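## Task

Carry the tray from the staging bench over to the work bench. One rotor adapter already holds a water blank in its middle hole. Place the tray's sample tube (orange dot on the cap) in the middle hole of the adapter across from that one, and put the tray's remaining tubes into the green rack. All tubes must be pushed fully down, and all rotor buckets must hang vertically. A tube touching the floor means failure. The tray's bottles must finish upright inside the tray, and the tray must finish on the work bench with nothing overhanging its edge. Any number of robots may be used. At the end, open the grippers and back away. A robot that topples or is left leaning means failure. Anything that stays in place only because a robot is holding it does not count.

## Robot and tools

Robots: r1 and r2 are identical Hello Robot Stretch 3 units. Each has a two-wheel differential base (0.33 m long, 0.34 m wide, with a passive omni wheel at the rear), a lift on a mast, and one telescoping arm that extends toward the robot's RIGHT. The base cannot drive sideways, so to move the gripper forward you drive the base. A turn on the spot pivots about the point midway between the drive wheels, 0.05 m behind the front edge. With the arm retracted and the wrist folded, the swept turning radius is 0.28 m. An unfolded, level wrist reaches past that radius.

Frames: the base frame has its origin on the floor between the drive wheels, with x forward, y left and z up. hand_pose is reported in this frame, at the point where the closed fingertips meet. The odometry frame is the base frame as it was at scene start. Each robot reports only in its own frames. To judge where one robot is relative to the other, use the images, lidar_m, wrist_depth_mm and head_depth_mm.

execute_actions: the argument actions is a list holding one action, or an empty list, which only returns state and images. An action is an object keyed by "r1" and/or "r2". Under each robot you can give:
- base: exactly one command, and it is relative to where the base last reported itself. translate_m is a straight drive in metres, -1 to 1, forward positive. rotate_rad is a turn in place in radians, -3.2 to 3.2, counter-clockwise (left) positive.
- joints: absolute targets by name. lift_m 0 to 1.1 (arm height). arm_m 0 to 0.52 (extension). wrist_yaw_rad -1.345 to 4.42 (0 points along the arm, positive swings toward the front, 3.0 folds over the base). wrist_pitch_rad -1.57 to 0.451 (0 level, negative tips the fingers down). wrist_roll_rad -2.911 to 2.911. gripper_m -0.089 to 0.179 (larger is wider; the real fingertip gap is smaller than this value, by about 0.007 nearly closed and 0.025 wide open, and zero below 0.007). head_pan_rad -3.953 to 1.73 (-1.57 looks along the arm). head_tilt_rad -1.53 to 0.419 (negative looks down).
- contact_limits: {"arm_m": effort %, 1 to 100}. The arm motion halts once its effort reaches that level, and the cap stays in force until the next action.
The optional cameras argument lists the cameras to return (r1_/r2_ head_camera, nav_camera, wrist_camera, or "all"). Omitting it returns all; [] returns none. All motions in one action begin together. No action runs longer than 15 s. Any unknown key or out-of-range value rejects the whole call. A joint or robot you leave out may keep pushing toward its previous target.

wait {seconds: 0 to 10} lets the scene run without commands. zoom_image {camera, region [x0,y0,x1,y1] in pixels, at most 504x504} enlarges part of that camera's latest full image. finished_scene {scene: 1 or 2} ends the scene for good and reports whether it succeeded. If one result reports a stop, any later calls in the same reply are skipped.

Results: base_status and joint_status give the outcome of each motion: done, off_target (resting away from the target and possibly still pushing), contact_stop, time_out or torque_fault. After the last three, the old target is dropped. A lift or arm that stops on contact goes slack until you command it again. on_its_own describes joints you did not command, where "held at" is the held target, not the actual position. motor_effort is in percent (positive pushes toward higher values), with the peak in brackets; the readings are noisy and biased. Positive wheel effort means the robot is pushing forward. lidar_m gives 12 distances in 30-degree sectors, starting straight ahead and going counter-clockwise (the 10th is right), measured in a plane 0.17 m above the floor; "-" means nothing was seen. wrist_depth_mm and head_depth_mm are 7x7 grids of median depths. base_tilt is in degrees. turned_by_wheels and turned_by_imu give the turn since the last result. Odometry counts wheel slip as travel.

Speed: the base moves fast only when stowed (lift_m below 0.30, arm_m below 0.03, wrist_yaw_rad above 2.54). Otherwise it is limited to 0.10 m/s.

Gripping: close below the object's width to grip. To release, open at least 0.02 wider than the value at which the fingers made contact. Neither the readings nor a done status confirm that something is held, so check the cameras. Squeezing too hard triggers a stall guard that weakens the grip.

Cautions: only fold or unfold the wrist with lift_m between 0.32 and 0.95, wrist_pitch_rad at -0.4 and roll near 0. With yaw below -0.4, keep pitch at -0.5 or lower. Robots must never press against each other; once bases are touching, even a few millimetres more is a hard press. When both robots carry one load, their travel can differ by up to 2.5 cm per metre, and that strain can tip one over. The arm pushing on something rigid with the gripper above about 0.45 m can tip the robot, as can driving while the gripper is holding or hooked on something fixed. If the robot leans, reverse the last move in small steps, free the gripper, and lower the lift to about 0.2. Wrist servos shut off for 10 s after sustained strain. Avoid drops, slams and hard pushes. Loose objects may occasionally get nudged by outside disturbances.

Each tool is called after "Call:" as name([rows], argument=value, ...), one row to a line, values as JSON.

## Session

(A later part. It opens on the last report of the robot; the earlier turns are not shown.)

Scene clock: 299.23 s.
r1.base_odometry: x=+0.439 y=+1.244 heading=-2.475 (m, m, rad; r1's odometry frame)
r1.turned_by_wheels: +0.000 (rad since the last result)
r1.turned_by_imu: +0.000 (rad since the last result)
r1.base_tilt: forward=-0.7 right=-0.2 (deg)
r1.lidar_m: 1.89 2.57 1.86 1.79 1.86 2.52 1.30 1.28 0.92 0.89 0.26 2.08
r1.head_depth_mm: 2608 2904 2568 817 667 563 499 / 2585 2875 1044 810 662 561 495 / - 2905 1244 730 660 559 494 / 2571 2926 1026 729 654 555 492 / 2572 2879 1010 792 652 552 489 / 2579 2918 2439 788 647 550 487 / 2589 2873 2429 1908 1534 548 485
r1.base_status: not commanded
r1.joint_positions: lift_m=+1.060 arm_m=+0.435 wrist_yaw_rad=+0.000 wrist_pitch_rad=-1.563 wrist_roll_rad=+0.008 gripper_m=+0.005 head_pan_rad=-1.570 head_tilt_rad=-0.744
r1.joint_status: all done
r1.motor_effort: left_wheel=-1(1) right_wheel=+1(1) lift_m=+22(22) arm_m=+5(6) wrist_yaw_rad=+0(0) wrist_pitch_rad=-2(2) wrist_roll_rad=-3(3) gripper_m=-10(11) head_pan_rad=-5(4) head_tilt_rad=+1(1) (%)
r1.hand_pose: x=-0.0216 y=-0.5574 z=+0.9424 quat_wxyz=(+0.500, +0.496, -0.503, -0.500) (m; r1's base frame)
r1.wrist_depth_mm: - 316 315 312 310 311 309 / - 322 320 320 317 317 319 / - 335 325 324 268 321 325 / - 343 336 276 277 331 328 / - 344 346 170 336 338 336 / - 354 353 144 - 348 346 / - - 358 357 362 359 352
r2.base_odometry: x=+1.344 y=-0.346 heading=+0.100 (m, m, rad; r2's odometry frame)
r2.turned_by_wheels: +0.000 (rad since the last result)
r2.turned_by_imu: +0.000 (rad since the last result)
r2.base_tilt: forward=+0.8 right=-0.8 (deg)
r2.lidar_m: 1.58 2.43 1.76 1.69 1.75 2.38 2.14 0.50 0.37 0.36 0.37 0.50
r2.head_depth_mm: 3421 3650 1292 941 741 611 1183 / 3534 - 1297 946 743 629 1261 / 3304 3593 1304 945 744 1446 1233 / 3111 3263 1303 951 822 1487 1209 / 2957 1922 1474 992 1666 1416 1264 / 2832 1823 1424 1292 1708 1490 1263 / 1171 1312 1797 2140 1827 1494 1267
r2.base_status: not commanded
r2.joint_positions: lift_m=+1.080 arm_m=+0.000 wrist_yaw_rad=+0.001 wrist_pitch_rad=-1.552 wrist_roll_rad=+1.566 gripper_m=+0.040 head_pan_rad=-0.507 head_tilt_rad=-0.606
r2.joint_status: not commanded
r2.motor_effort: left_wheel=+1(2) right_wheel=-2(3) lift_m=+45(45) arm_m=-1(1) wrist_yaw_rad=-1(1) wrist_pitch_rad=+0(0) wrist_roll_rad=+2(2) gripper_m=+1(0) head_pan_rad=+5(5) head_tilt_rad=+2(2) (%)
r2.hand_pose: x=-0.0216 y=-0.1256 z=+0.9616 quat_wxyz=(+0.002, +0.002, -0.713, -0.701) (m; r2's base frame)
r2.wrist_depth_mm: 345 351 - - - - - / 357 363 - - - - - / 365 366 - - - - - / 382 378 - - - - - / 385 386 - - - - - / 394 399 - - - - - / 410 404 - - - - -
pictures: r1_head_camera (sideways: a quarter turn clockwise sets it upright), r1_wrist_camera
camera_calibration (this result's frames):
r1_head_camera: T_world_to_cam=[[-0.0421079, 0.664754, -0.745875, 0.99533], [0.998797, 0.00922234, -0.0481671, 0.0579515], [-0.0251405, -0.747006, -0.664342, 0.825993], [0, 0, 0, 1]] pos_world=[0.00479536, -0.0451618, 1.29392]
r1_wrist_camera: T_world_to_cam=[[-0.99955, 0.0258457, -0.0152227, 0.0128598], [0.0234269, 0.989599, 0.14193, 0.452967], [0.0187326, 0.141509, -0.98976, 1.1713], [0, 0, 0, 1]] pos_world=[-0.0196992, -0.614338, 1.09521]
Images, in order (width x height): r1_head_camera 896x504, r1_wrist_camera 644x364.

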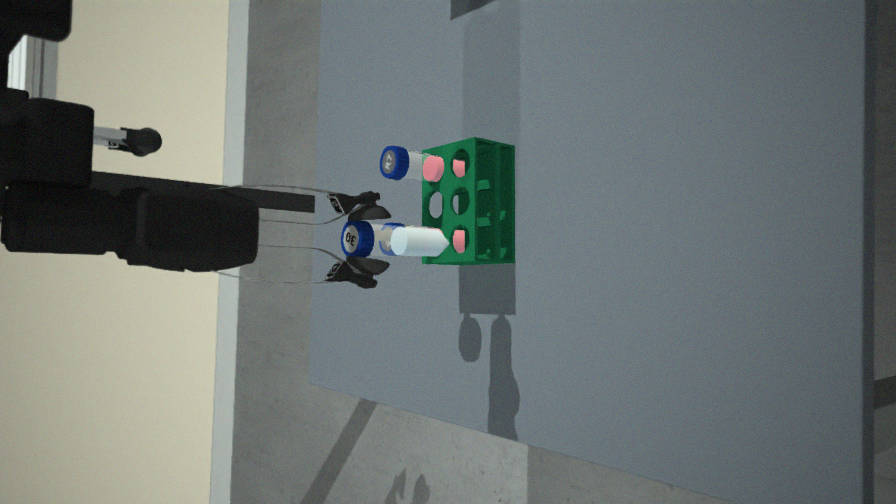

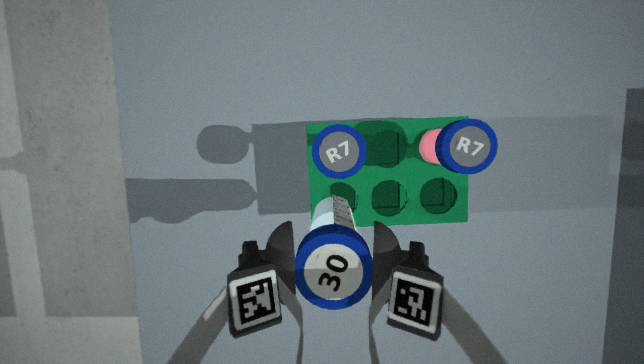

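Call:
execute_actions([
  {"r1":{"joints":{"lift_m":1.035,"arm_m":0.439},"base":{"translate_m":-0.003}}},
], cameras=["r1_wrist_camera","r1_head_camera"])

Call:
execute_actions([
  {"r1":{"joints":{"lift_m":0.99}}},
], cameras=["r1_wrist_camera","r1_head_camera"])

Call:
execute_actions([
  {"r1":{"joints":{"gripper_m":0.058}}},
], cameras=[])

Call:
execute_actions([
  {"r1":{"joints":{"lift_m":1.09}}},
], cameras=["r1_wrist_camera","r1_head_camera"])

Call:
execute_actions([
  {"r1":{"joints":{"arm_m":0.374,"wrist_roll_rad":1.57},"base":{"translate_m":-0.56}}},
], cameras=[])

Call:
execute_actions([
  {"r1":{"joints":{"lift_m":1.02}}},
], cameras=["r1_wrist_camera"])

Scene clock: 303.67 s.
r1.base_odometry: x=+0.441 y=+1.246 heading=-2.475 (m, m, rad; r1's odometry frame)
r1.turned_by_wheels: +0.000 (rad since the last result)
r1.turned_by_imu: +0.000 (rad since the last result)
r1.base_tilt: forward=-0.8 right=-0.3 (deg)
r1.lidar_m: 1.90 2.57 1.86 1.79 1.85 2.51 1.29 1.28 0.92 0.89 0.26 2.08
r1.head_depth_mm: - 2892 2576 815 666 564 499 / 2587 2904 1041 812 662 560 496 / - 2902 1031 728 658 558 494 / 2554 2859 1003 728 656 556 491 / 2561 2885 1013 793 651 552 489 / 2575 2868 2427 786 647 551 487 / 2554 2866 2436 1923 1502 547 486
r1.base_status: done
r1.joint_positions: lift_m=+1.035 arm_m=+0.439 wrist_yaw_rad=+0.000 wrist_pitch_rad=-1.563 wrist_roll_rad=+0.008 gripper_m=+0.005 head_pan_rad=-1.570 head_tilt_rad=-0.744
r1.joint_status: all done
r1.motor_effort: left_wheel=-2(4) right_wheel=+1(1) lift_m=+22(22) arm_m=+5(4) wrist_yaw_rad=+0(0) wrist_pitch_rad=-1(1) wrist_roll_rad=-3(3) gripper_m=-10(10) head_pan_rad=-5(4) head_tilt_rad=+1(2) (%)
r1.hand_pose: x=-0.0216 y=-0.5614 z=+0.9174 quat_wxyz=(+0.500, +0.496, -0.503, -0.500) (m; r1's base frame)
r1.wrist_depth_mm: - 290 290 290 288 287 290 / - 300 296 297 298 293 289 / - 305 301 301 278 298 302 / - 311 308 249 249 304 305 / - 318 318 169 285 310 313 / - 329 325 143 - 320 319 / - 339 332 333 331 327 325
r2.base_odometry: x=+1.344 y=-0.346 heading=+0.100 (m, m, rad; r2's odometry frame)
r2.turned_by_wheels: +0.000 (rad since the last result)
r2.turned_by_imu: +0.000 (rad since the last result)
r2.base_tilt: forward=+0.7 right=-0.7 (deg)
r2.lidar_m: 1.59 2.43 1.76 1.69 1.75 2.38 2.14 0.50 0.37 0.36 0.37 0.50
r2.head_depth_mm: 3463 3625 1289 939 740 610 1178 / 3503 - 1295 942 743 628 1257 / 3307 3584 1294 946 745 1446 1237 / 3116 3320 1307 949 821 1488 1210 / 2952 1933 1465 990 1671 1417 1266 / 2797 1836 1428 1292 1715 1494 1262 / 1170 1310 1798 2145 1819 1494 1269
r2.base_status: not commanded
r2.joint_positions: lift_m=+1.080 arm_m=+0.000 wrist_yaw_rad=+0.001 wrist_pitch_rad=-1.552 wrist_roll_rad=+1.566 gripper_m=+0.040 head_pan_rad=-0.507 head_tilt_rad=-0.606
r2.joint_status: not commanded
r2.motor_effort: left_wheel=+2(1) right_wheel=-2(2) lift_m=+45(45) arm_m=-1(1) wrist_yaw_rad=+0(1) wrist_pitch_rad=+0(0) wrist_roll_rad=+2(3) gripper_m=+1(0) head_pan_rad=+5(5) head_tilt_rad=+1(1) (%)
r2.hand_pose: x=-0.0216 y=-0.1256 z=+0.9616 quat_wxyz=(+0.002, +0.002, -0.713, -0.701) (m; r2's base frame)
r2.wrist_depth_mm: 343 349 - - - - - / 357 360 - - - - - / 366 363 - - - - - / 377 381 - - - - - / 388 389 - - - - - / 399 399 - - - - - / 407 409 - - - - -
pictures: r1_head_camera (sideways: a quarter turn clockwise sets it upright), r1_wrist_camera
camera_calibration (this result's frames):
r1_head_camera: T_world_to_cam=[[-0.0421079, 0.664754, -0.745875, 0.99533], [0.998797, 0.00922234, -0.0481671, 0.0579515], [-0.0251405, -0.747006, -0.664342, 0.825993], [0, 0, 0, 1]] pos_world=[0.00479536, -0.0451618, 1.29392]
r1_wrist_camera: T_world_to_cam=[[-0.99955, 0.0258457, -0.0152227, 0.0125827], [0.0234269, 0.989599, 0.14193, 0.46047], [0.0187326, 0.141509, -0.98976, 1.14713], [0, 0, 0, 1]] pos_world=[-0.0196992, -0.618336, 1.07022]
Images, in order (width x height): r1_head_camera 896x504, r1_wrist_camera 644x364.

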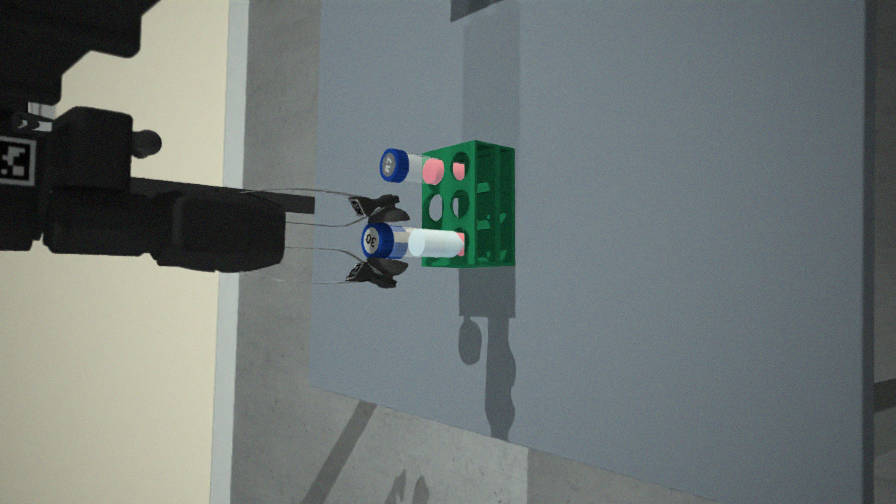

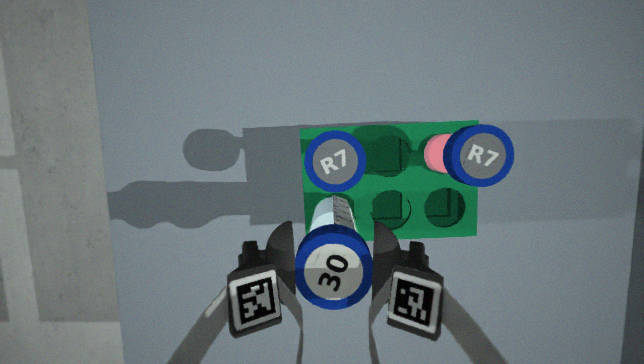

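Scene clock: 304.90 s.
r1.base_odometry: x=+0.441 y=+1.246 heading=-2.475 (m, m, rad; r1's odometry frame)
r1.turned_by_wheels: +0.000 (rad since the last result)
r1.turned_by_imu: +0.000 (rad since the last result)
r1.base_tilt: forward=-0.8 right=-0.3 (deg)
r1.lidar_m: 1.90 2.56 1.85 1.79 1.85 2.52 1.30 1.27 0.93 0.89 0.26 2.08
r1.head_depth_mm: 2494 - 1012 815 666 564 498 / 993 2967 1042 809 662 560 496 / - 3002 1031 725 659 558 494 / 2549 2868 953 704 654 556 491 / 2569 2939 1010 792 651 553 490 / 2569 2872 2448 787 648 550 488 / 2570 2886 2430 1911 1498 548 485
r1.base_status: not commanded
r1.joint_positions: lift_m=+0.990 arm_m=+0.439 wrist_yaw_rad=+0.000 wrist_pitch_rad=-1.563 wrist_roll_rad=+0.008 gripper_m=+0.005 head_pan_rad=-1.570 head_tilt_rad=-0.744
r1.joint_status: all done
r1.motor_effort: left_wheel=-1(1) right_wheel=+1(2) lift_m=+22(24) arm_m=+6(6) wrist_yaw_rad=+0(0) wrist_pitch_rad=-1(1) wrist_roll_rad=-3(3) gripper_m=-9(10) head_pan_rad=-5(4) head_tilt_rad=+2(1) (%)
r1.hand_pose: x=-0.0216 y=-0.5614 z=+0.8724 quat_wxyz=(+0.500, +0.496, -0.503, -0.500) (m; r1's base frame)
r1.wrist_depth_mm: 614 249 249 246 247 245 246 / 987 252 253 255 252 250 251 / - 261 260 201 253 193 255 / - 267 265 142 205 141 260 / - 274 273 169 211 263 268 / - 277 277 143 - 275 275 / - 285 286 284 282 283 281
r2.base_odometry: x=+1.344 y=-0.346 heading=+0.100 (m, m, rad; r2's odometry frame)
r2.turned_by_wheels: +0.000 (rad since the last result)
r2.turned_by_imu: +0.000 (rad since the last result)
r2.base_tilt: forward=+0.6 right=-0.9 (deg)
r2.lidar_m: 1.59 2.43 1.76 1.69 1.74 2.37 2.14 0.50 0.37 0.36 0.37 0.50
r2.head_depth_mm: 3446 3675 1292 943 741 611 1179 / 3524 - 1298 944 741 628 1262 / 3268 3625 1297 947 745 1446 1232 / 3111 3273 1310 951 823 1487 1208 / 2972 1928 1463 992 1682 1423 1268 / 2800 1833 1419 1293 1707 1489 1268 / 1172 1305 1809 2148 1822 1491 1271
r2.base_status: not commanded
r2.joint_positions: lift_m=+1.080 arm_m=+0.000 wrist_yaw_rad=+0.001 wrist_pitch_rad=-1.552 wrist_roll_rad=+1.566 gripper_m=+0.040 head_pan_rad=-0.507 head_tilt_rad=-0.606
r2.joint_status: not commanded
r2.motor_effort: left_wheel=+2(2) right_wheel=-2(3) lift_m=+45(46) arm_m=-1(1) wrist_yaw_rad=-1(1) wrist_pitch_rad=+0(0) wrist_roll_rad=+2(2) gripper_m=+0(0) head_pan_rad=+4(6) head_tilt_rad=+1(1) (%)
r2.hand_pose: x=-0.0216 y=-0.1256 z=+0.9616 quat_wxyz=(+0.002, +0.002, -0.713, -0.701) (m; r2's base frame)
r2.wrist_depth_mm: 346 353 - - - - - / 357 361 - - - - - / 363 366 - - - - - / 373 380 - - - - - / 383 387 - - - - - / 399 397 - - - - - / 407 406 - - - - -
pictures: r1_head_camera (sideways: a quarter turn clockwise sets it upright), r1_wrist_camera
camera_calibration (this result's frames):
r1_head_camera: T_world_to_cam=[[-0.0421078, 0.664754, -0.745875, 0.99533], [0.998797, 0.00922222, -0.0481671, 0.0579515], [-0.0251406, -0.747006, -0.664342, 0.825993], [0, 0, 0, 1]] pos_world=[0.00479535, -0.0451618, 1.29392]
r1_wrist_camera: T_world_to_cam=[[-0.99955, 0.0258464, -0.0152227, 0.0118981], [0.0234275, 0.989599, 0.14193, 0.466859], [0.0187327, 0.141509, -0.98976, 1.10259], [0, 0, 0, 1]] pos_world=[-0.0196992, -0.618338, 1.02522]
Images, in order (width x height): r1_head_camera 896x504, r1_wrist_camera 644x364.

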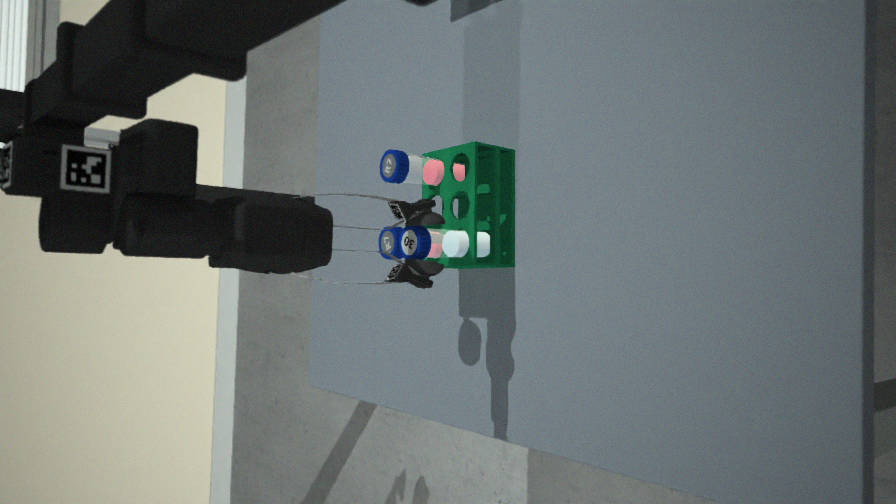

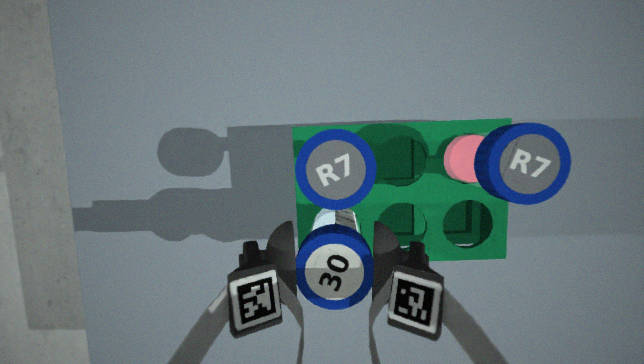

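Scene clock: 305.90 s.
r1.base_odometry: x=+0.441 y=+1.246 heading=-2.475 (m, m, rad; r1's odometry frame)
r1.turned_by_wheels: +0.000 (rad since the last result)
r1.turned_by_imu: +0.000 (rad since the last result)
r1.base_tilt: forward=-0.8 right=-0.2 (deg)
r1.lidar_m: 1.90 2.57 1.86 1.79 1.85 2.52 1.30 1.28 0.92 0.88 0.26 2.09
r1.head_depth_mm: 2515 - 1012 816 666 564 498 / 993 2956 1038 810 661 560 496 / - 2983 993 725 660 557 493 / 2550 2876 952 703 654 556 492 / 2560 2872 1012 791 650 553 490 / 2573 2861 2436 788 647 550 488 / 2555 2833 2426 1907 1501 548 486
r1.base_status: not commanded
r1.joint_positions: lift_m=+0.990 arm_m=+0.439 wrist_yaw_rad=+0.000 wrist_pitch_rad=-1.563 wrist_roll_rad=+0.008 gripper_m=+0.058 head_pan_rad=-1.570 head_tilt_rad=-0.744
r1.joint_status: all done
r1.motor_effort: left_wheel=-1(1) right_wheel=+1(1) lift_m=+22(23) arm_m=+4(6) wrist_yaw_rad=+0(1) wrist_pitch_rad=-1(2) wrist_roll_rad=-3(3) gripper_m=+1(78) head_pan_rad=-5(5) head_tilt_rad=+1(1) (%)
r1.hand_pose: x=-0.0216 y=-0.5614 z=+0.8724 quat_wxyz=(+0.500, +0.496, -0.503, -0.500) (m; r1's base frame)
r1.wrist_depth_mm: 605 251 248 249 246 247 245 / 969 255 255 252 251 252 249 / - 260 260 200 254 193 253 / - 267 265 142 204 141 262 / - 272 271 198 208 258 269 / - 278 - 150 - 276 273 / - 284 285 282 281 282 278
r2.base_odometry: x=+1.344 y=-0.346 heading=+0.100 (m, m, rad; r2's odometry frame)
r2.turned_by_wheels: +0.000 (rad since the last result)
r2.turned_by_imu: +0.000 (rad since the last result)
r2.base_tilt: forward=+0.7 right=-1.0 (deg)
r2.lidar_m: 1.58 2.43 1.77 1.69 1.75 2.38 2.13 0.50 0.37 0.36 0.37 0.50
r2.head_depth_mm: 3472 3641 1291 941 740 610 1184 / 3526 - 1290 944 742 628 1261 / 3332 3594 1301 947 743 1444 1235 / 3111 3272 1304 949 822 1488 1208 / 2963 1940 1473 990 1675 1417 1265 / 2816 1828 1420 1289 1704 1489 1268 / 1174 1309 1797 2150 1821 1493 1269
r2.base_status: not commanded
r2.joint_positions: lift_m=+1.080 arm_m=+0.000 wrist_yaw_rad=+0.001 wrist_pitch_rad=-1.552 wrist_roll_rad=+1.566 gripper_m=+0.040 head_pan_rad=-0.507 head_tilt_rad=-0.606
r2.joint_status: not commanded
r2.motor_effort: left_wheel=+1(2) right_wheel=-3(2) lift_m=+45(46) arm_m=-1(1) wrist_yaw_rad=+1(1) wrist_pitch_rad=+0(0) wrist_roll_rad=+2(2) gripper_m=+1(0) head_pan_rad=+5(5) head_tilt_rad=+2(2) (%)
r2.hand_pose: x=-0.0216 y=-0.1256 z=+0.9616 quat_wxyz=(+0.002, +0.002, -0.713, -0.701) (m; r2's base frame)
r2.wrist_depth_mm: 348 348 - - - - - / 355 362 - - - - - / 364 371 - - - - - / 377 381 - - - - - / 385 385 - - - - - / 399 401 - - - - - / 405 402 - - - - -
pictures: none
No camera images: the call's "cameras" was empty. Leave "cameras" out to get every camera's image.

Scene clock: 307.63 s.
r1.base_odometry: x=+0.441 y=+1.246 heading=-2.475 (m, m, rad; r1's odometry frame)
r1.turned_by_wheels: +0.000 (rad since the last result)
r1.turned_by_imu: +0.000 (rad since the last result)
r1.base_tilt: forward=-0.7 right=-0.3 (deg)
r1.lidar_m: 1.90 2.57 1.87 1.79 1.86 2.51 1.29 1.28 0.92 0.89 0.26 2.08
r1.head_depth_mm: 2591 2919 2549 815 668 564 499 / 2566 2894 1043 809 661 561 496 / 2534 2893 1035 730 659 558 494 / 2579 2981 1027 706 654 556 492 / 2551 2891 1014 794 652 552 489 / 2588 2915 2429 789 647 550 487 / 2588 2864 2439 1916 1496 548 485
r1.base_status: not commanded
r1.joint_positions: lift_m=+1.090 arm_m=+0.439 wrist_yaw_rad=+0.000 wrist_pitch_rad=-1.563 wrist_roll_rad=+0.008 gripper_m=+0.058 head_pan_rad=-1.570 head_tilt_rad=-0.744
r1.joint_status: all done
r1.motor_effort: left_wheel=-1(1) right_wheel=+2(0) lift_m=+26(29) arm_m=+5(6) wrist_yaw_rad=+0(0) wrist_pitch_rad=-1(2) wrist_roll_rad=-3(3) gripper_m=+1(1) head_pan_rad=-4(5) head_tilt_rad=+1(2) (%)
r1.hand_pose: x=-0.0216 y=-0.5614 z=+0.9722 quat_wxyz=(+0.500, +0.496, -0.503, -0.500) (m; r1's base frame)
r1.wrist_depth_mm: - 340 341 338 340 338 337 / - 353 354 350 348 348 348 / - 362 354 350 327 350 353 / - - 360 306 303 364 359 / - - 371 378 371 371 372 / - - - 382 - 373 375 / - - 392 383 390 386 386
r2.base_odometry: x=+1.344 y=-0.346 heading=+0.100 (m, m, rad; r2's odometry frame)
r2.turned_by_wheels: +0.000 (rad since the last result)
r2.turned_by_imu: +0.000 (rad since the last result)
r2.base_tilt: forward=+0.7 right=-0.9 (deg)
r2.lidar_m: 1.59 2.43 1.76 1.69 1.75 2.38 2.13 0.50 0.37 0.36 0.37 0.50
r2.head_depth_mm: 3420 3648 1289 940 741 610 1178 / 3491 - 1295 943 741 629 1255 / 3295 3545 1301 948 745 1441 1235 / 3094 3285 1307 951 823 1494 1212 / 2963 1919 1468 992 1676 1421 1264 / 2828 1828 1421 1293 1711 1493 1274 / 1168 1308 1782 2147 1821 1497 1267
r2.base_status: not commanded
r2.joint_positions: lift_m=+1.080 arm_m=+0.000 wrist_yaw_rad=+0.001 wrist_pitch_rad=-1.552 wrist_roll_rad=+1.566 gripper_m=+0.040 head_pan_rad=-0.507 head_tilt_rad=-0.606
r2.joint_status: not commanded
r2.motor_effort: left_wheel=+2(2) right_wheel=-2(3) lift_m=+45(45) arm_m=-1(1) wrist_yaw_rad=+0(0) wrist_pitch_rad=+0(0) wrist_roll_rad=+2(2) gripper_m=+1(0) head_pan_rad=+5(4) head_tilt_rad=+2(2) (%)
r2.hand_pose: x=-0.0216 y=-0.1256 z=+0.9616 quat_wxyz=(+0.002, +0.002, -0.713, -0.701) (m; r2's base frame)
r2.wrist_depth_mm: 346 351 - - - - - / 357 358 - - - - - / 367 369 - - - - - / 379 372 - - - - - / 384 387 - - - - - / 400 399 - - - - - / 408 405 - - - - -
pictures: r1_head_camera (sideways: a quarter turn clockwise sets it upright), r1_wrist_camera
camera_calibration (this result's frames):
r1_head_camera: T_world_to_cam=[[-0.042108, 0.664754, -0.745875, 0.99533], [0.998797, 0.00922246, -0.0481671, 0.0579515], [-0.0251405, -0.747006, -0.664342, 0.825993], [0, 0, 0, 1]] pos_world=[0.00479536, -0.0451618, 1.29392]
r1_wrist_camera: T_world_to_cam=[[-0.99955, 0.025845, -0.0152227, 0.0134163], [0.0234262, 0.9896, 0.14193, 0.452699], [0.0187325, 0.141509, -0.98976, 1.20135], [0, 0, 0, 1]] pos_world=[-0.0196992, -0.618339, 1.125]
Images, in order (width x height): r1_head_camera 896x504, r1_wrist_camera 644x364.

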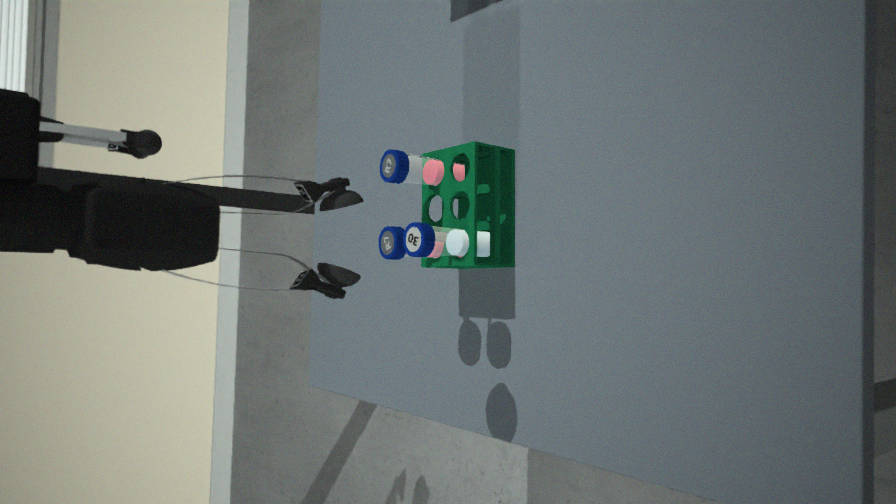

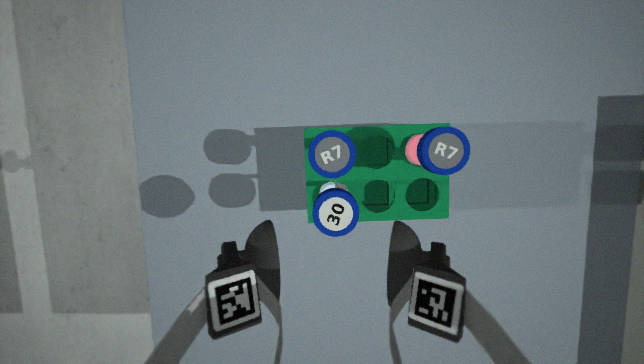

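Scene clock: 314.17 s.
r1.base_odometry: x=+0.882 y=+1.592 heading=-2.475 (m, m, rad; r1's odometry frame)
r1.turned_by_wheels: +0.000 (rad since the last result)
r1.turned_by_imu: -0.001 (rad since the last result)
r1.base_tilt: forward=-0.7 right=-0.3 (deg)
r1.lidar_m: 2.46 2.56 1.86 1.78 1.84 2.50 0.93 0.75 0.93 0.90 0.92 0.72
r1.head_depth_mm: 2583 2916 1051 816 667 564 508 / 2646 2990 1041 809 663 550 506 / 2628 2955 1033 750 617 524 504 / 2517 - 1018 749 619 521 501 / 2589 2899 1012 765 619 551 499 / 2578 2918 1002 758 611 523 497 / 2485 2802 994 750 467 484 495
r1.base_status: done
r1.joint_positions: lift_m=+1.090 arm_m=+0.374 wrist_yaw_rad=+0.000 wrist_pitch_rad=-1.563 wrist_roll_rad=+1.562 gripper_m=+0.058 head_pan_rad=-1.570 head_tilt_rad=-0.744
r1.joint_status: all done
r1.motor_effort: left_wheel=-1(3) right_wheel=+1(3) lift_m=+27(27) arm_m=-5(5) wrist_yaw_rad=+0(1) wrist_pitch_rad=-2(2) wrist_roll_rad=+4(6) gripper_m=+1(1) head_pan_rad=-5(5) head_tilt_rad=+1(1) (%)
r1.hand_pose: x=-0.0215 y=-0.4970 z=+0.9722 quat_wxyz=(+0.003, +0.003, -0.710, -0.705) (m; r1's base frame)
r1.wrist_depth_mm: 346 342 344 343 341 340 339 / 356 354 351 353 349 346 348 / 359 354 352 319 350 349 353 / 369 218 296 303 358 358 - / 381 242 368 313 365 368 - / 392 388 - 365 - 372 - / 402 391 398 357 363 354 -
r2.base_odometry: x=+1.344 y=-0.346 heading=+0.100 (m, m, rad; r2's odometry frame)
r2.turned_by_wheels: +0.000 (rad since the last result)
r2.turned_by_imu: +0.000 (rad since the last result)
r2.base_tilt: forward=+0.7 right=-0.8 (deg)
r2.lidar_m: 1.59 2.43 1.76 1.69 1.75 2.37 2.14 0.50 0.37 0.36 0.37 0.50
r2.head_depth_mm: 3432 3668 1289 941 741 610 1186 / 3469 - 1296 943 743 629 1261 / 3306 3586 1300 949 744 1441 1231 / 3088 3302 1311 950 824 1489 1210 / 2931 1933 1467 989 1684 1417 1265 / 2812 1833 1425 1297 1707 1488 1268 / 1171 1308 1800 2157 1810 1495 1269
r2.base_status: not commanded
r2.joint_positions: lift_m=+1.080 arm_m=+0.000 wrist_yaw_rad=+0.001 wrist_pitch_rad=-1.552 wrist_roll_rad=+1.566 gripper_m=+0.040 head_pan_rad=-0.507 head_tilt_rad=-0.606
r2.joint_status: not commanded
r2.motor_effort: left_wheel=+2(1) right_wheel=-2(3) lift_m=+46(45) arm_m=-1(1) wrist_yaw_rad=+0(0) wrist_pitch_rad=+0(0) wrist_roll_rad=+3(2) gripper_m=+0(1) head_pan_rad=+5(4) head_tilt_rad=+2(1) (%)
r2.hand_pose: x=-0.0216 y=-0.1256 z=+0.9616 quat_wxyz=(+0.002, +0.002, -0.713, -0.701) (m; r2's base frame)
r2.wrist_depth_mm: 344 350 - - - - - / 355 361 - - - - - / 364 371 - - - - - / 371 377 - - - - - / 384 388 - - - - - / 397 397 - - - - - / 410 410 - - - - -
pictures: none
No camera images: the call's "cameras" was empty. Leave "cameras" out to get every camera's image.

Scene clock: 315.63 s.
r1.base_odometry: x=+0.882 y=+1.592 heading=-2.475 (m, m, rad; r1's odometry frame)
r1.turned_by_wheels: +0.000 (rad since the last result)
r1.turned_by_imu: +0.000 (rad since the last result)
r1.base_tilt: forward=-0.7 right=-0.3 (deg)
r1.lidar_m: 2.45 2.56 1.86 1.78 1.84 2.51 0.93 0.75 0.93 0.90 0.93 0.72
r1.head_depth_mm: - 2960 1051 814 666 564 507 / - 2934 1003 810 662 550 506 / - - 996 748 616 524 504 / 2560 - 965 748 618 522 501 / 2593 2903 1015 767 618 552 500 / 2591 2899 1004 760 613 524 497 / 2508 2804 991 750 467 484 495
r1.base_status: not commanded
r1.joint_positions: lift_m=+1.020 arm_m=+0.374 wrist_yaw_rad=+0.000 wrist_pitch_rad=-1.563 wrist_roll_rad=+1.562 gripper_m=+0.058 head_pan_rad=-1.570 head_tilt_rad=-0.744
r1.joint_status: all done
r1.motor_effort: left_wheel=-1(1) right_wheel=+1(1) lift_m=+22(25) arm_m=-5(6) wrist_yaw_rad=+0(0) wrist_pitch_rad=-2(1) wrist_roll_rad=+4(4) gripper_m=+1(1) head_pan_rad=-4(5) head_tilt_rad=+2(1) (%)
r1.hand_pose: x=-0.0215 y=-0.4970 z=+0.9024 quat_wxyz=(+0.003, +0.003, -0.710, -0.705) (m; r1's base frame)
r1.wrist_depth_mm: 277 280 274 275 274 270 270 / 285 286 285 285 279 279 280 / 290 230 287 281 280 283 256 / 149 161 294 263 283 289 266 / 142 162 298 177 292 291 264 / 311 289 - 246 - 305 267 / 322 269 315 270 268 311 267
r2.base_odometry: x=+1.344 y=-0.346 heading=+0.100 (m, m, rad; r2's odometry frame)
r2.turned_by_wheels: +0.000 (rad since the last result)
r2.turned_by_imu: +0.000 (rad since the last result)
r2.base_tilt: forward=+0.6 right=-1.0 (deg)
r2.lidar_m: 1.58 2.43 1.77 1.69 1.75 2.37 2.14 0.50 0.37 0.36 0.37 0.50
r2.head_depth_mm: 3440 3672 1293 940 741 610 1178 / 3474 - 1298 944 743 627 1255 / 3331 3574 1300 949 745 1446 1233 / 3111 3281 1308 951 822 1487 1215 / 2964 1942 1468 990 1677 1420 1263 / 2825 1836 1425 1295 1712 1498 1266 / 1169 1309 1804 2139 1813 1491 1266
r2.base_status: not commanded
r2.joint_positions: lift_m=+1.080 arm_m=+0.000 wrist_yaw_rad=+0.001 wrist_pitch_rad=-1.552 wrist_roll_rad=+1.566 gripper_m=+0.040 head_pan_rad=-0.507 head_tilt_rad=-0.606
r2.joint_status: not commanded
r2.motor_effort: left_wheel=+1(2) right_wheel=-2(2) lift_m=+46(45) arm_m=-1(1) wrist_yaw_rad=+1(0) wrist_pitch_rad=+0(0) wrist_roll_rad=+2(2) gripper_m=+0(0) head_pan_rad=+5(5) head_tilt_rad=+1(1) (%)
r2.hand_pose: x=-0.0216 y=-0.1256 z=+0.9616 quat_wxyz=(+0.002, +0.002, -0.713, -0.701) (m; r2's base frame)
r2.wrist_depth_mm: 348 350 - - - - - / 357 358 - - - - - / 365 366 - - - - - / 377 380 - - - - - / 386 384 - - - - - / 391 399 - - - - - / 413 408 - - - - -
pictures: r1_wrist_camera
camera_calibration (this result's frames):
r1_wrist_camera: T_world_to_cam=[[0.00922595, 0.999699, -0.0227131, 0.523232], [0.988971, -0.00576449, 0.147996, -0.0804749], [0.14782, -0.023828, -0.988727, 1.04286], [0, 0, 0, 1]] pos_world=[-0.0793958, -0.498689, 1.0549]
Images, in order (width x height): r1_wrist_camera 644x364.

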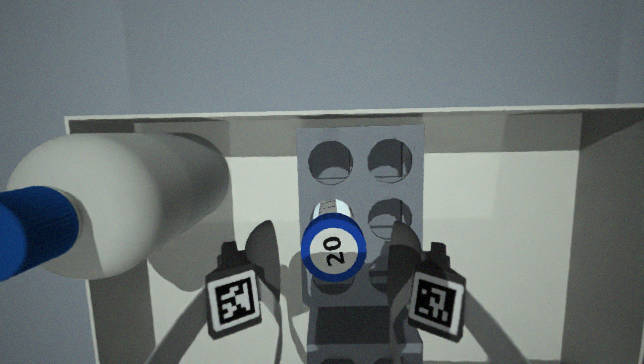

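Call:
execute_actions([
  {"r1":{"joints":{"lift_m":0.99,"arm_m":0.375},"base":{"translate_m":0.001}}},
], cameras=[])

Call:
execute_actions([
  {"r1":{"joints":{"gripper_m":0.005}}},
], cameras=[])

Call:
execute_actions([
  {"r1":{"joints":{"lift_m":1.1}}},
], cameras=["r1_wrist_camera"])

Call:
execute_actions([
  {"r1":{"base":{"translate_m":0.475},"joints":{"wrist_roll_rad":0}}},
], cameras=[])

Call:
execute_actions([
  {"r1":{"joints":{"lift_m":1.06,"arm_m":0.439}}},
], cameras=["r1_wrist_camera","r1_head_camera"])

Scene clock: 319.77 s.
r1.base_odometry: x=+0.881 y=+1.592 heading=-2.476 (m, m, rad; r1's odometry frame)
r1.turned_by_wheels: +0.000 (rad since the last result)
r1.turned_by_imu: +0.000 (rad since the last result)
r1.base_tilt: forward=-0.8 right=-0.3 (deg)
r1.lidar_m: 2.46 2.56 1.86 1.78 1.84 2.50 0.93 0.75 0.93 0.90 0.92 0.71
r1.head_depth_mm: 2530 - 1008 815 667 564 508 / 2485 2965 1019 811 662 550 506 / 2464 - 974 750 618 524 504 / 2530 2869 - 746 619 552 501 / 2593 2916 1011 764 618 550 499 / 2581 2902 1003 760 612 520 497 / 2495 2790 994 749 466 483 494
r1.base_status: done
r1.joint_positions: lift_m=+0.990 arm_m=+0.375 wrist_yaw_rad=+0.000 wrist_pitch_rad=-1.563 wrist_roll_rad=+1.562 gripper_m=+0.058 head_pan_rad=-1.570 head_tilt_rad=-0.744
r1.joint_status: all done
r1.motor_effort: left_wheel=-2(3) right_wheel=+1(2) lift_m=+22(22) arm_m=+5(3) wrist_yaw_rad=+0(0) wrist_pitch_rad=-1(2) wrist_roll_rad=+4(4) gripper_m=+1(1) head_pan_rad=-4(5) head_tilt_rad=+1(1) (%)
r1.hand_pose: x=-0.0215 y=-0.4971 z=+0.8724 quat_wxyz=(+0.003, +0.003, -0.710, -0.705) (m; r1's base frame)
r1.wrist_depth_mm: 252 249 251 247 248 247 245 / 256 257 253 252 250 251 251 / 202 228 258 199 204 255 251 / 127 154 262 202 232 261 258 / 125 151 268 204 258 266 260 / 132 277 - 148 - 271 268 / 226 271 283 242 242 279 271
r2.base_odometry: x=+1.344 y=-0.346 heading=+0.100 (m, m, rad; r2's odometry frame)
r2.turned_by_wheels: +0.000 (rad since the last result)
r2.turned_by_imu: +0.000 (rad since the last result)
r2.base_tilt: forward=+0.7 right=-0.8 (deg)
r2.lidar_m: 1.59 2.43 1.76 1.69 1.75 2.38 2.14 0.50 0.37 0.36 0.37 0.50
r2.head_depth_mm: 3410 3641 1288 939 740 610 1182 / 3503 - 1291 945 742 628 1252 / 3290 3608 1299 946 745 1444 1236 / 3122 3259 1304 949 823 1482 1212 / 2961 1936 1470 990 1674 1418 1268 / 2826 1827 1422 1292 1715 1489 1267 / 1169 1308 1799 2140 1818 1493 1271
r2.base_status: not commanded
r2.joint_positions: lift_m=+1.080 arm_m=+0.000 wrist_yaw_rad=+0.001 wrist_pitch_rad=-1.552 wrist_roll_rad=+1.566 gripper_m=+0.040 head_pan_rad=-0.507 head_tilt_rad=-0.606
r2.joint_status: not commanded
r2.motor_effort: left_wheel=+2(2) right_wheel=-2(3) lift_m=+45(46) arm_m=-1(1) wrist_yaw_rad=+0(1) wrist_pitch_rad=+0(0) wrist_roll_rad=+2(2) gripper_m=+0(0) head_pan_rad=+5(5) head_tilt_rad=+2(2) (%)
r2.hand_pose: x=-0.0216 y=-0.1256 z=+0.9616 quat_wxyz=(+0.002, +0.002, -0.713, -0.701) (m; r2's base frame)
r2.wrist_depth_mm: 348 349 - - - - - / 357 358 - - - - - / 366 366 - - - - - / 371 372 - - - - - / 385 382 - - - - - / 397 400 - - - - - / 412 406 - - - - -
pictures: none
No camera images: the call's "cameras" was empty. Leave "cameras" out to get every camera's image.

Scene clock: 320.77 s.
r1.base_odometry: x=+0.881 y=+1.592 heading=-2.476 (m, m, rad; r1's odometry frame)
r1.turned_by_wheels: +0.000 (rad since the last result)
r1.turned_by_imu: +0.000 (rad since the last result)
r1.base_tilt: forward=-0.7 right=-0.3 (deg)
r1.lidar_m: 2.46 2.56 1.86 1.78 1.85 2.51 0.93 0.76 0.93 0.89 0.93 0.71
r1.head_depth_mm: 2533 - 1011 818 666 562 508 / 2478 2957 1019 807 662 550 506 / 2484 - 971 751 619 524 503 / 2533 2835 - 747 618 551 502 / 2569 2919 1013 765 618 551 499 / 2590 2958 1004 759 613 521 497 / 2481 2796 996 748 466 483 495
r1.base_status: not commanded
r1.joint_positions: lift_m=+0.990 arm_m=+0.375 wrist_yaw_rad=+0.000 wrist_pitch_rad=-1.563 wrist_roll_rad=+1.562 gripper_m=+0.005 head_pan_rad=-1.570 head_tilt_rad=-0.744
r1.joint_status: all done
r1.motor_effort: left_wheel=-1(2) right_wheel=+1(1) lift_m=+22(22) arm_m=+5(6) wrist_yaw_rad=-1(1) wrist_pitch_rad=-1(1) wrist_roll_rad=+4(4) gripper_m=-10(85) head_pan_rad=-4(5) head_tilt_rad=+1(1) (%)
r1.hand_pose: x=-0.0215 y=-0.4971 z=+0.8724 quat_wxyz=(+0.003, +0.003, -0.710, -0.705) (m; r1's base frame)
r1.wrist_depth_mm: 252 252 246 247 248 247 246 / 255 255 255 253 253 249 252 / 203 227 256 198 203 253 251 / 128 154 258 204 231 259 257 / 125 150 267 191 258 265 263 / 132 274 278 144 - 270 268 / 226 281 282 244 252 276 266
r2.base_odometry: x=+1.344 y=-0.346 heading=+0.100 (m, m, rad; r2's odometry frame)
r2.turned_by_wheels: +0.000 (rad since the last result)
r2.turned_by_imu: +0.000 (rad since the last result)
r2.base_tilt: forward=+0.9 right=-0.8 (deg)
r2.lidar_m: 1.58 2.44 1.76 1.69 1.75 2.38 2.14 0.50 0.37 0.36 0.37 0.50
r2.head_depth_mm: 3435 3672 1288 940 741 609 1181 / 3499 - 1294 944 744 628 1260 / 3310 3586 1302 948 745 1447 1235 / 3129 3253 1305 949 821 1486 1215 / 2963 1932 1470 993 1686 1417 1269 / 2798 1831 1426 1290 1713 1492 1265 / 1172 1303 1796 2140 1817 1500 1271
r2.base_status: not commanded
r2.joint_positions: lift_m=+1.080 arm_m=+0.000 wrist_yaw_rad=+0.001 wrist_pitch_rad=-1.552 wrist_roll_rad=+1.566 gripper_m=+0.040 head_pan_rad=-0.507 head_tilt_rad=-0.606
r2.joint_status: not commanded
r2.motor_effort: left_wheel=+2(2) right_wheel=-2(2) lift_m=+45(45) arm_m=-1(1) wrist_yaw_rad=+0(1) wrist_pitch_rad=+0(0) wrist_roll_rad=+3(2) gripper_m=+0(1) head_pan_rad=+4(5) head_tilt_rad=+2(2) (%)
r2.hand_pose: x=-0.0216 y=-0.1256 z=+0.9616 quat_wxyz=(+0.002, +0.002, -0.713, -0.701) (m; r2's base frame)
r2.wrist_depth_mm: 347 349 - - - - - / 358 356 - - - - - / 370 370 - - - - - / 377 378 - - - - - / 389 388 - - - - - / 399 399 - - - - - / 409 405 - - - - -
pictures: none
No camera images: the call's "cameras" was empty. Leave "cameras" out to get every camera's image.

Scene clock: 322.60 s.
r1.base_odometry: x=+0.881 y=+1.592 heading=-2.476 (m, m, rad; r1's odometry frame)
r1.turned_by_wheels: +0.000 (rad since the last result)
r1.turned_by_imu: +0.000 (rad since the last result)
r1.base_tilt: forward=-0.8 right=-0.3 (deg)
r1.lidar_m: 2.45 2.56 1.86 1.78 1.84 2.50 0.93 0.76 0.93 0.89 0.93 0.71
r1.head_depth_mm: 2585 2898 1055 813 666 565 508 / 2628 2927 1039 810 664 550 506 / 2582 2961 1031 750 619 524 504 / 2516 2995 1020 737 619 552 501 / 2572 2887 1013 765 617 551 499 / 2601 2895 1006 759 613 522 497 / 2510 2797 991 747 466 483 495
r1.base_status: not commanded
r1.joint_positions: lift_m=+1.100 arm_m=+0.375 wrist_yaw_rad=+0.000 wrist_pitch_rad=-1.563 wrist_roll_rad=+1.562 gripper_m=+0.005 head_pan_rad=-1.570 head_tilt_rad=-0.744
r1.joint_status: all done
r1.motor_effort: left_wheel=-1(1) right_wheel=+1(0) lift_m=+27(31) arm_m=+6(6) wrist_yaw_rad=+1(0) wrist_pitch_rad=-2(2) wrist_roll_rad=+4(4) gripper_m=-9(10) head_pan_rad=-5(4) head_tilt_rad=+1(1) (%)
r1.hand_pose: x=-0.0215 y=-0.4971 z=+0.9822 quat_wxyz=(+0.003, +0.003, -0.710, -0.705) (m; r1's base frame)
r1.wrist_depth_mm: 352 352 354 350 348 351 350 / 359 363 360 360 354 355 - / 364 367 365 359 360 360 365 / 378 206 297 361 368 368 - / 386 369 384 191 379 376 - / 401 397 390 144 - 382 - / 406 404 406 367 398 357 -
r2.base_odometry: x=+1.344 y=-0.346 heading=+0.100 (m, m, rad; r2's odometry frame)
r2.turned_by_wheels: +0.000 (rad since the last result)
r2.turned_by_imu: +0.000 (rad since the last result)
r2.base_tilt: forward=+0.7 right=-0.9 (deg)
r2.lidar_m: 1.59 2.43 1.77 1.69 1.75 2.37 2.14 0.50 0.37 0.36 0.37 0.50
r2.head_depth_mm: 3450 3645 1285 941 741 610 1184 / 3483 - 1298 945 744 626 1253 / 3306 3578 1301 945 745 1444 1234 / 3108 3284 1303 951 824 1483 1206 / 2958 1932 1473 989 1671 1421 1263 / 2811 1828 1425 1291 1712 1486 1266 / 1169 1313 1811 2157 1822 1497 1267
r2.base_status: not commanded
r2.joint_positions: lift_m=+1.080 arm_m=+0.000 wrist_yaw_rad=+0.001 wrist_pitch_rad=-1.552 wrist_roll_rad=+1.566 gripper_m=+0.040 head_pan_rad=-0.507 head_tilt_rad=-0.606
r2.joint_status: not commanded
r2.motor_effort: left_wheel=+1(2) right_wheel=-2(2) lift_m=+45(45) arm_m=-1(1) wrist_yaw_rad=+0(0) wrist_pitch_rad=+0(0) wrist_roll_rad=+2(2) gripper_m=+0(1) head_pan_rad=+5(5) head_tilt_rad=+2(1) (%)
r2.hand_pose: x=-0.0216 y=-0.1256 z=+0.9616 quat_wxyz=(+0.002, +0.002, -0.713, -0.701) (m; r2's base frame)
r2.wrist_depth_mm: 347 347 - - - - - / 360 356 - - - - - / 365 372 - - - - - / 375 376 - - - - - / 383 385 - - - - - / 400 395 - - - - - / 408 408 - - - - -
pictures: r1_wrist_camera
camera_calibration (this result's frames):
r1_wrist_camera: T_world_to_cam=[[0.00924629, 0.999699, -0.0227132, 0.525193], [0.988971, -0.0057846, 0.147996, -0.0922889], [0.14782, -0.0238311, -0.988727, 1.12171], [0, 0, 0, 1]] pos_world=[-0.0793959, -0.498838, 1.13465]
Images, in order (width x height): r1_wrist_camera 644x364.

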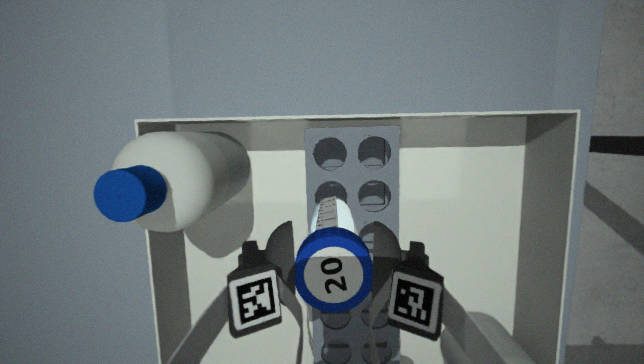

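Scene clock: 328.50 s.
r1.base_odometry: x=+0.507 y=+1.298 heading=-2.476 (m, m, rad; r1's odometry frame)
r1.turned_by_wheels: +0.000 (rad since the last result)
r1.turned_by_imu: +0.001 (rad since the last result)
r1.base_tilt: forward=-0.7 right=-0.2 (deg)
r1.lidar_m: 1.98 2.56 1.86 1.79 1.85 2.51 1.21 1.28 0.92 0.89 0.31 2.16
r1.head_depth_mm: 2581 2892 1050 766 666 564 499 / 2610 2904 1044 809 663 561 496 / 2620 2950 2640 805 658 558 494 / 2581 2953 1469 724 654 556 492 / 2565 2863 1014 704 651 553 490 / 2567 2893 1002 787 647 550 487 / 2588 2879 2434 783 644 547 486
r1.base_status: done
r1.joint_positions: lift_m=+1.100 arm_m=+0.375 wrist_yaw_rad=+0.000 wrist_pitch_rad=-1.563 wrist_roll_rad=+0.008 gripper_m=+0.005 head_pan_rad=-1.570 head_tilt_rad=-0.744
r1.joint_status: all done
r1.motor_effort: left_wheel=-2(2) right_wheel=+1(4) lift_m=+26(27) arm_m=+6(5) wrist_yaw_rad=+0(1) wrist_pitch_rad=-2(1) wrist_roll_rad=-3(1) gripper_m=-11(10) head_pan_rad=-4(4) head_tilt_rad=+1(1) (%)
r1.hand_pose: x=-0.0216 y=-0.4974 z=+0.9822 quat_wxyz=(+0.500, +0.496, -0.504, -0.500) (m; r1's base frame)
r1.wrist_depth_mm: - 350 349 349 349 348 343 / - 365 297 301 357 356 322 / - 368 308 362 365 367 343 / - 379 373 376 374 371 343 / - 381 376 191 381 377 339 / - 398 390 144 - 392 349 / - 403 403 398 404 397 337
r2.base_odometry: x=+1.344 y=-0.346 heading=+0.100 (m, m, rad; r2's odometry frame)
r2.turned_by_wheels: +0.000 (rad since the last result)
r2.turned_by_imu: +0.000 (rad since the last result)
r2.base_tilt: forward=+0.7 right=-0.9 (deg)
r2.lidar_m: 1.59 2.43 1.76 1.69 1.75 2.37 2.14 0.50 0.37 0.36 0.37 0.50
r2.head_depth_mm: 3418 3657 1284 939 741 610 1176 / 3514 - 1294 942 742 627 1254 / 3313 3586 1303 948 744 1445 1234 / 3104 3291 1306 951 821 1483 1212 / 2981 1939 1470 991 1680 1417 1264 / 2846 1832 1418 1291 1707 1488 1268 / 1169 1306 1802 2136 1822 1491 1271
r2.base_status: not commanded
r2.joint_positions: lift_m=+1.080 arm_m=+0.000 wrist_yaw_rad=+0.001 wrist_pitch_rad=-1.552 wrist_roll_rad=+1.566 gripper_m=+0.040 head_pan_rad=-0.507 head_tilt_rad=-0.606
r2.joint_status: not commanded
r2.motor_effort: left_wheel=+2(2) right_wheel=-2(2) lift_m=+46(45) arm_m=-1(2) wrist_yaw_rad=+0(0) wrist_pitch_rad=+0(0) wrist_roll_rad=+2(2) gripper_m=+0(0) head_pan_rad=+4(5) head_tilt_rad=+1(2) (%)
r2.hand_pose: x=-0.0216 y=-0.1256 z=+0.9616 quat_wxyz=(+0.002, +0.002, -0.713, -0.701) (m; r2's base frame)
r2.wrist_depth_mm: 346 353 - - - - - / 354 364 - - - - - / 364 363 - - - - - / 379 378 - - - - - / 390 381 - - - - - / 395 399 - - - - - / 403 402 - - - - -
pictures: none
No camera images: the call's "cameras" was empty. Leave "cameras" out to get every camera's image.

Scene clock: 330.13 s.
r1.base_odometry: x=+0.507 y=+1.298 heading=-2.476 (m, m, rad; r1's odometry frame)
r1.turned_by_wheels: +0.000 (rad since the last result)
r1.turned_by_imu: +0.000 (rad since the last result)
r1.base_tilt: forward=-0.8 right=-0.2 (deg)
r1.lidar_m: 1.98 2.57 1.86 1.79 1.86 2.52 1.21 1.28 0.92 0.89 0.31 2.15
r1.head_depth_mm: 2629 2885 1048 767 667 563 498 / 2626 2907 1040 808 664 561 496 / - 2902 1823 804 660 558 494 / 2569 2890 1023 724 654 555 491 / 2584 2913 1015 707 651 552 488 / 2568 2902 1005 787 648 551 488 / 2575 2888 2434 783 644 547 486
r1.base_status: not commanded
r1.joint_positions: lift_m=+1.060 arm_m=+0.439 wrist_yaw_rad=+0.000 wrist_pitch_rad=-1.563 wrist_roll_rad=+0.008 gripper_m=+0.005 head_pan_rad=-1.570 head_tilt_rad=-0.744
r1.joint_status: all done
r1.motor_effort: left_wheel=-2(1) right_wheel=+2(2) lift_m=+23(27) arm_m=+5(5) wrist_yaw_rad=+0(0) wrist_pitch_rad=-1(1) wrist_roll_rad=-3(3) gripper_m=-10(10) head_pan_rad=-5(5) head_tilt_rad=+2(1) (%)
r1.hand_pose: x=-0.0216 y=-0.5614 z=+0.9424 quat_wxyz=(+0.500, +0.496, -0.503, -0.500) (m; r1's base frame)
r1.wrist_depth_mm: 318 317 313 311 313 309 309 / 326 321 321 320 317 317 321 / 332 325 273 322 323 322 309 / 339 337 275 275 336 332 310 / 346 344 220 191 339 341 312 / - 355 350 144 - 344 311 / - 359 358 357 358 359 313
r2.base_odometry: x=+1.344 y=-0.346 heading=+0.100 (m, m, rad; r2's odometry frame)
r2.turned_by_wheels: +0.000 (rad since the last result)
r2.turned_by_imu: +0.000 (rad since the last result)
r2.base_tilt: forward=+0.8 right=-0.8 (deg)
r2.lidar_m: 1.59 2.43 1.76 1.69 1.75 2.37 2.14 0.50 0.37 0.36 0.37 0.50
r2.head_depth_mm: 3402 3655 1292 942 741 609 1180 / 3495 - 1292 944 743 627 1262 / 3315 3586 1302 946 744 1446 1235 / 3134 3308 1309 949 821 1483 1213 / 2950 1932 1478 990 1679 1418 1265 / 2804 1827 1422 1289 1715 1498 1270 / 1170 1308 1797 2141 1818 1499 1268
r2.base_status: not commanded
r2.joint_positions: lift_m=+1.080 arm_m=+0.000 wrist_yaw_rad=+0.001 wrist_pitch_rad=-1.552 wrist_roll_rad=+1.566 gripper_m=+0.040 head_pan_rad=-0.507 head_tilt_rad=-0.606
r2.joint_status: not commanded
r2.motor_effort: left_wheel=+2(1) right_wheel=-2(3) lift_m=+45(46) arm_m=-1(1) wrist_yaw_rad=+0(0) wrist_pitch_rad=+0(0) wrist_roll_rad=+2(2) gripper_m=+1(1) head_pan_rad=+4(5) head_tilt_rad=+2(1) (%)
r2.hand_pose: x=-0.0216 y=-0.1256 z=+0.9616 quat_wxyz=(+0.002, +0.002, -0.713, -0.701) (m; r2's base frame)
r2.wrist_depth_mm: 347 347 - - - - - / 353 362 - - - - - / 368 369 - - - - - / 372 379 - - - - - / 386 383 - - - - - / 396 396 - - - - - / 408 407 - - - - -
pictures: r1_head_camera (sideways: a quarter turn clockwise sets it upright), r1_wrist_camera
camera_calibration (this result's frames):
r1_head_camera: T_world_to_cam=[[-0.0421074, 0.664753, -0.745875, 0.99533], [0.998797, 0.0092216, -0.0481671, 0.0579515], [-0.0251411, -0.747006, -0.664342, 0.825993], [0, 0, 0, 1]] pos_world=[0.00479532, -0.0451618, 1.29392]
r1_wrist_camera: T_world_to_cam=[[-0.999553, 0.0257271, -0.0152226, 0.0128941], [0.0233094, 0.989602, 0.14193, 0.456924], [0.0187158, 0.141511, -0.98976, 1.17187], [0, 0, 0, 1]] pos_world=[-0.0196947, -0.618338, 1.09522]
Images, in order (width x height): r1_head_camera 896x504, r1_wrist_camera 644x364.

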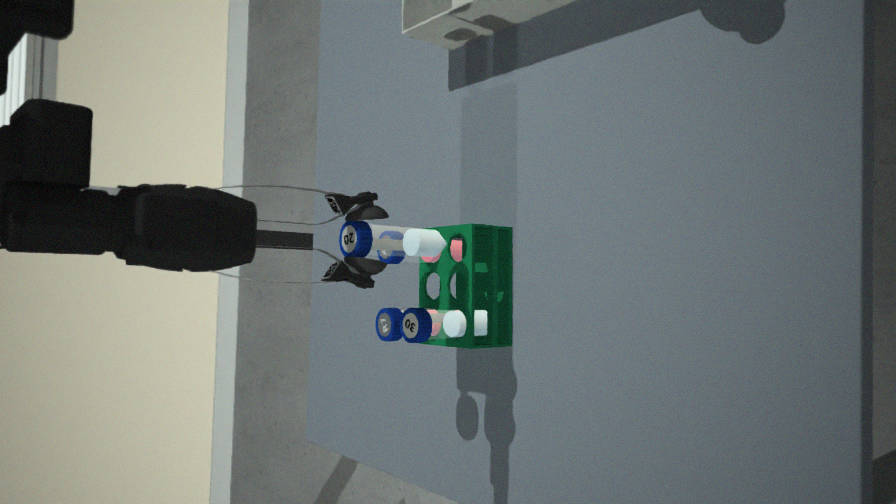

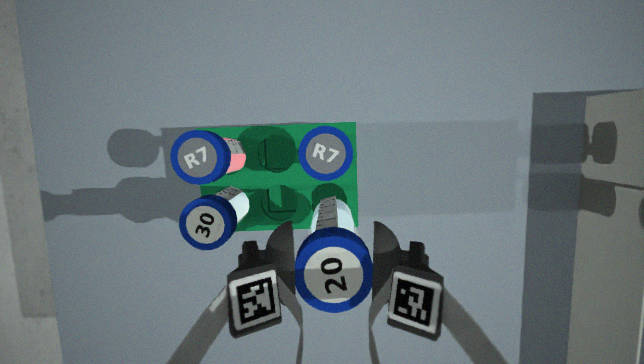

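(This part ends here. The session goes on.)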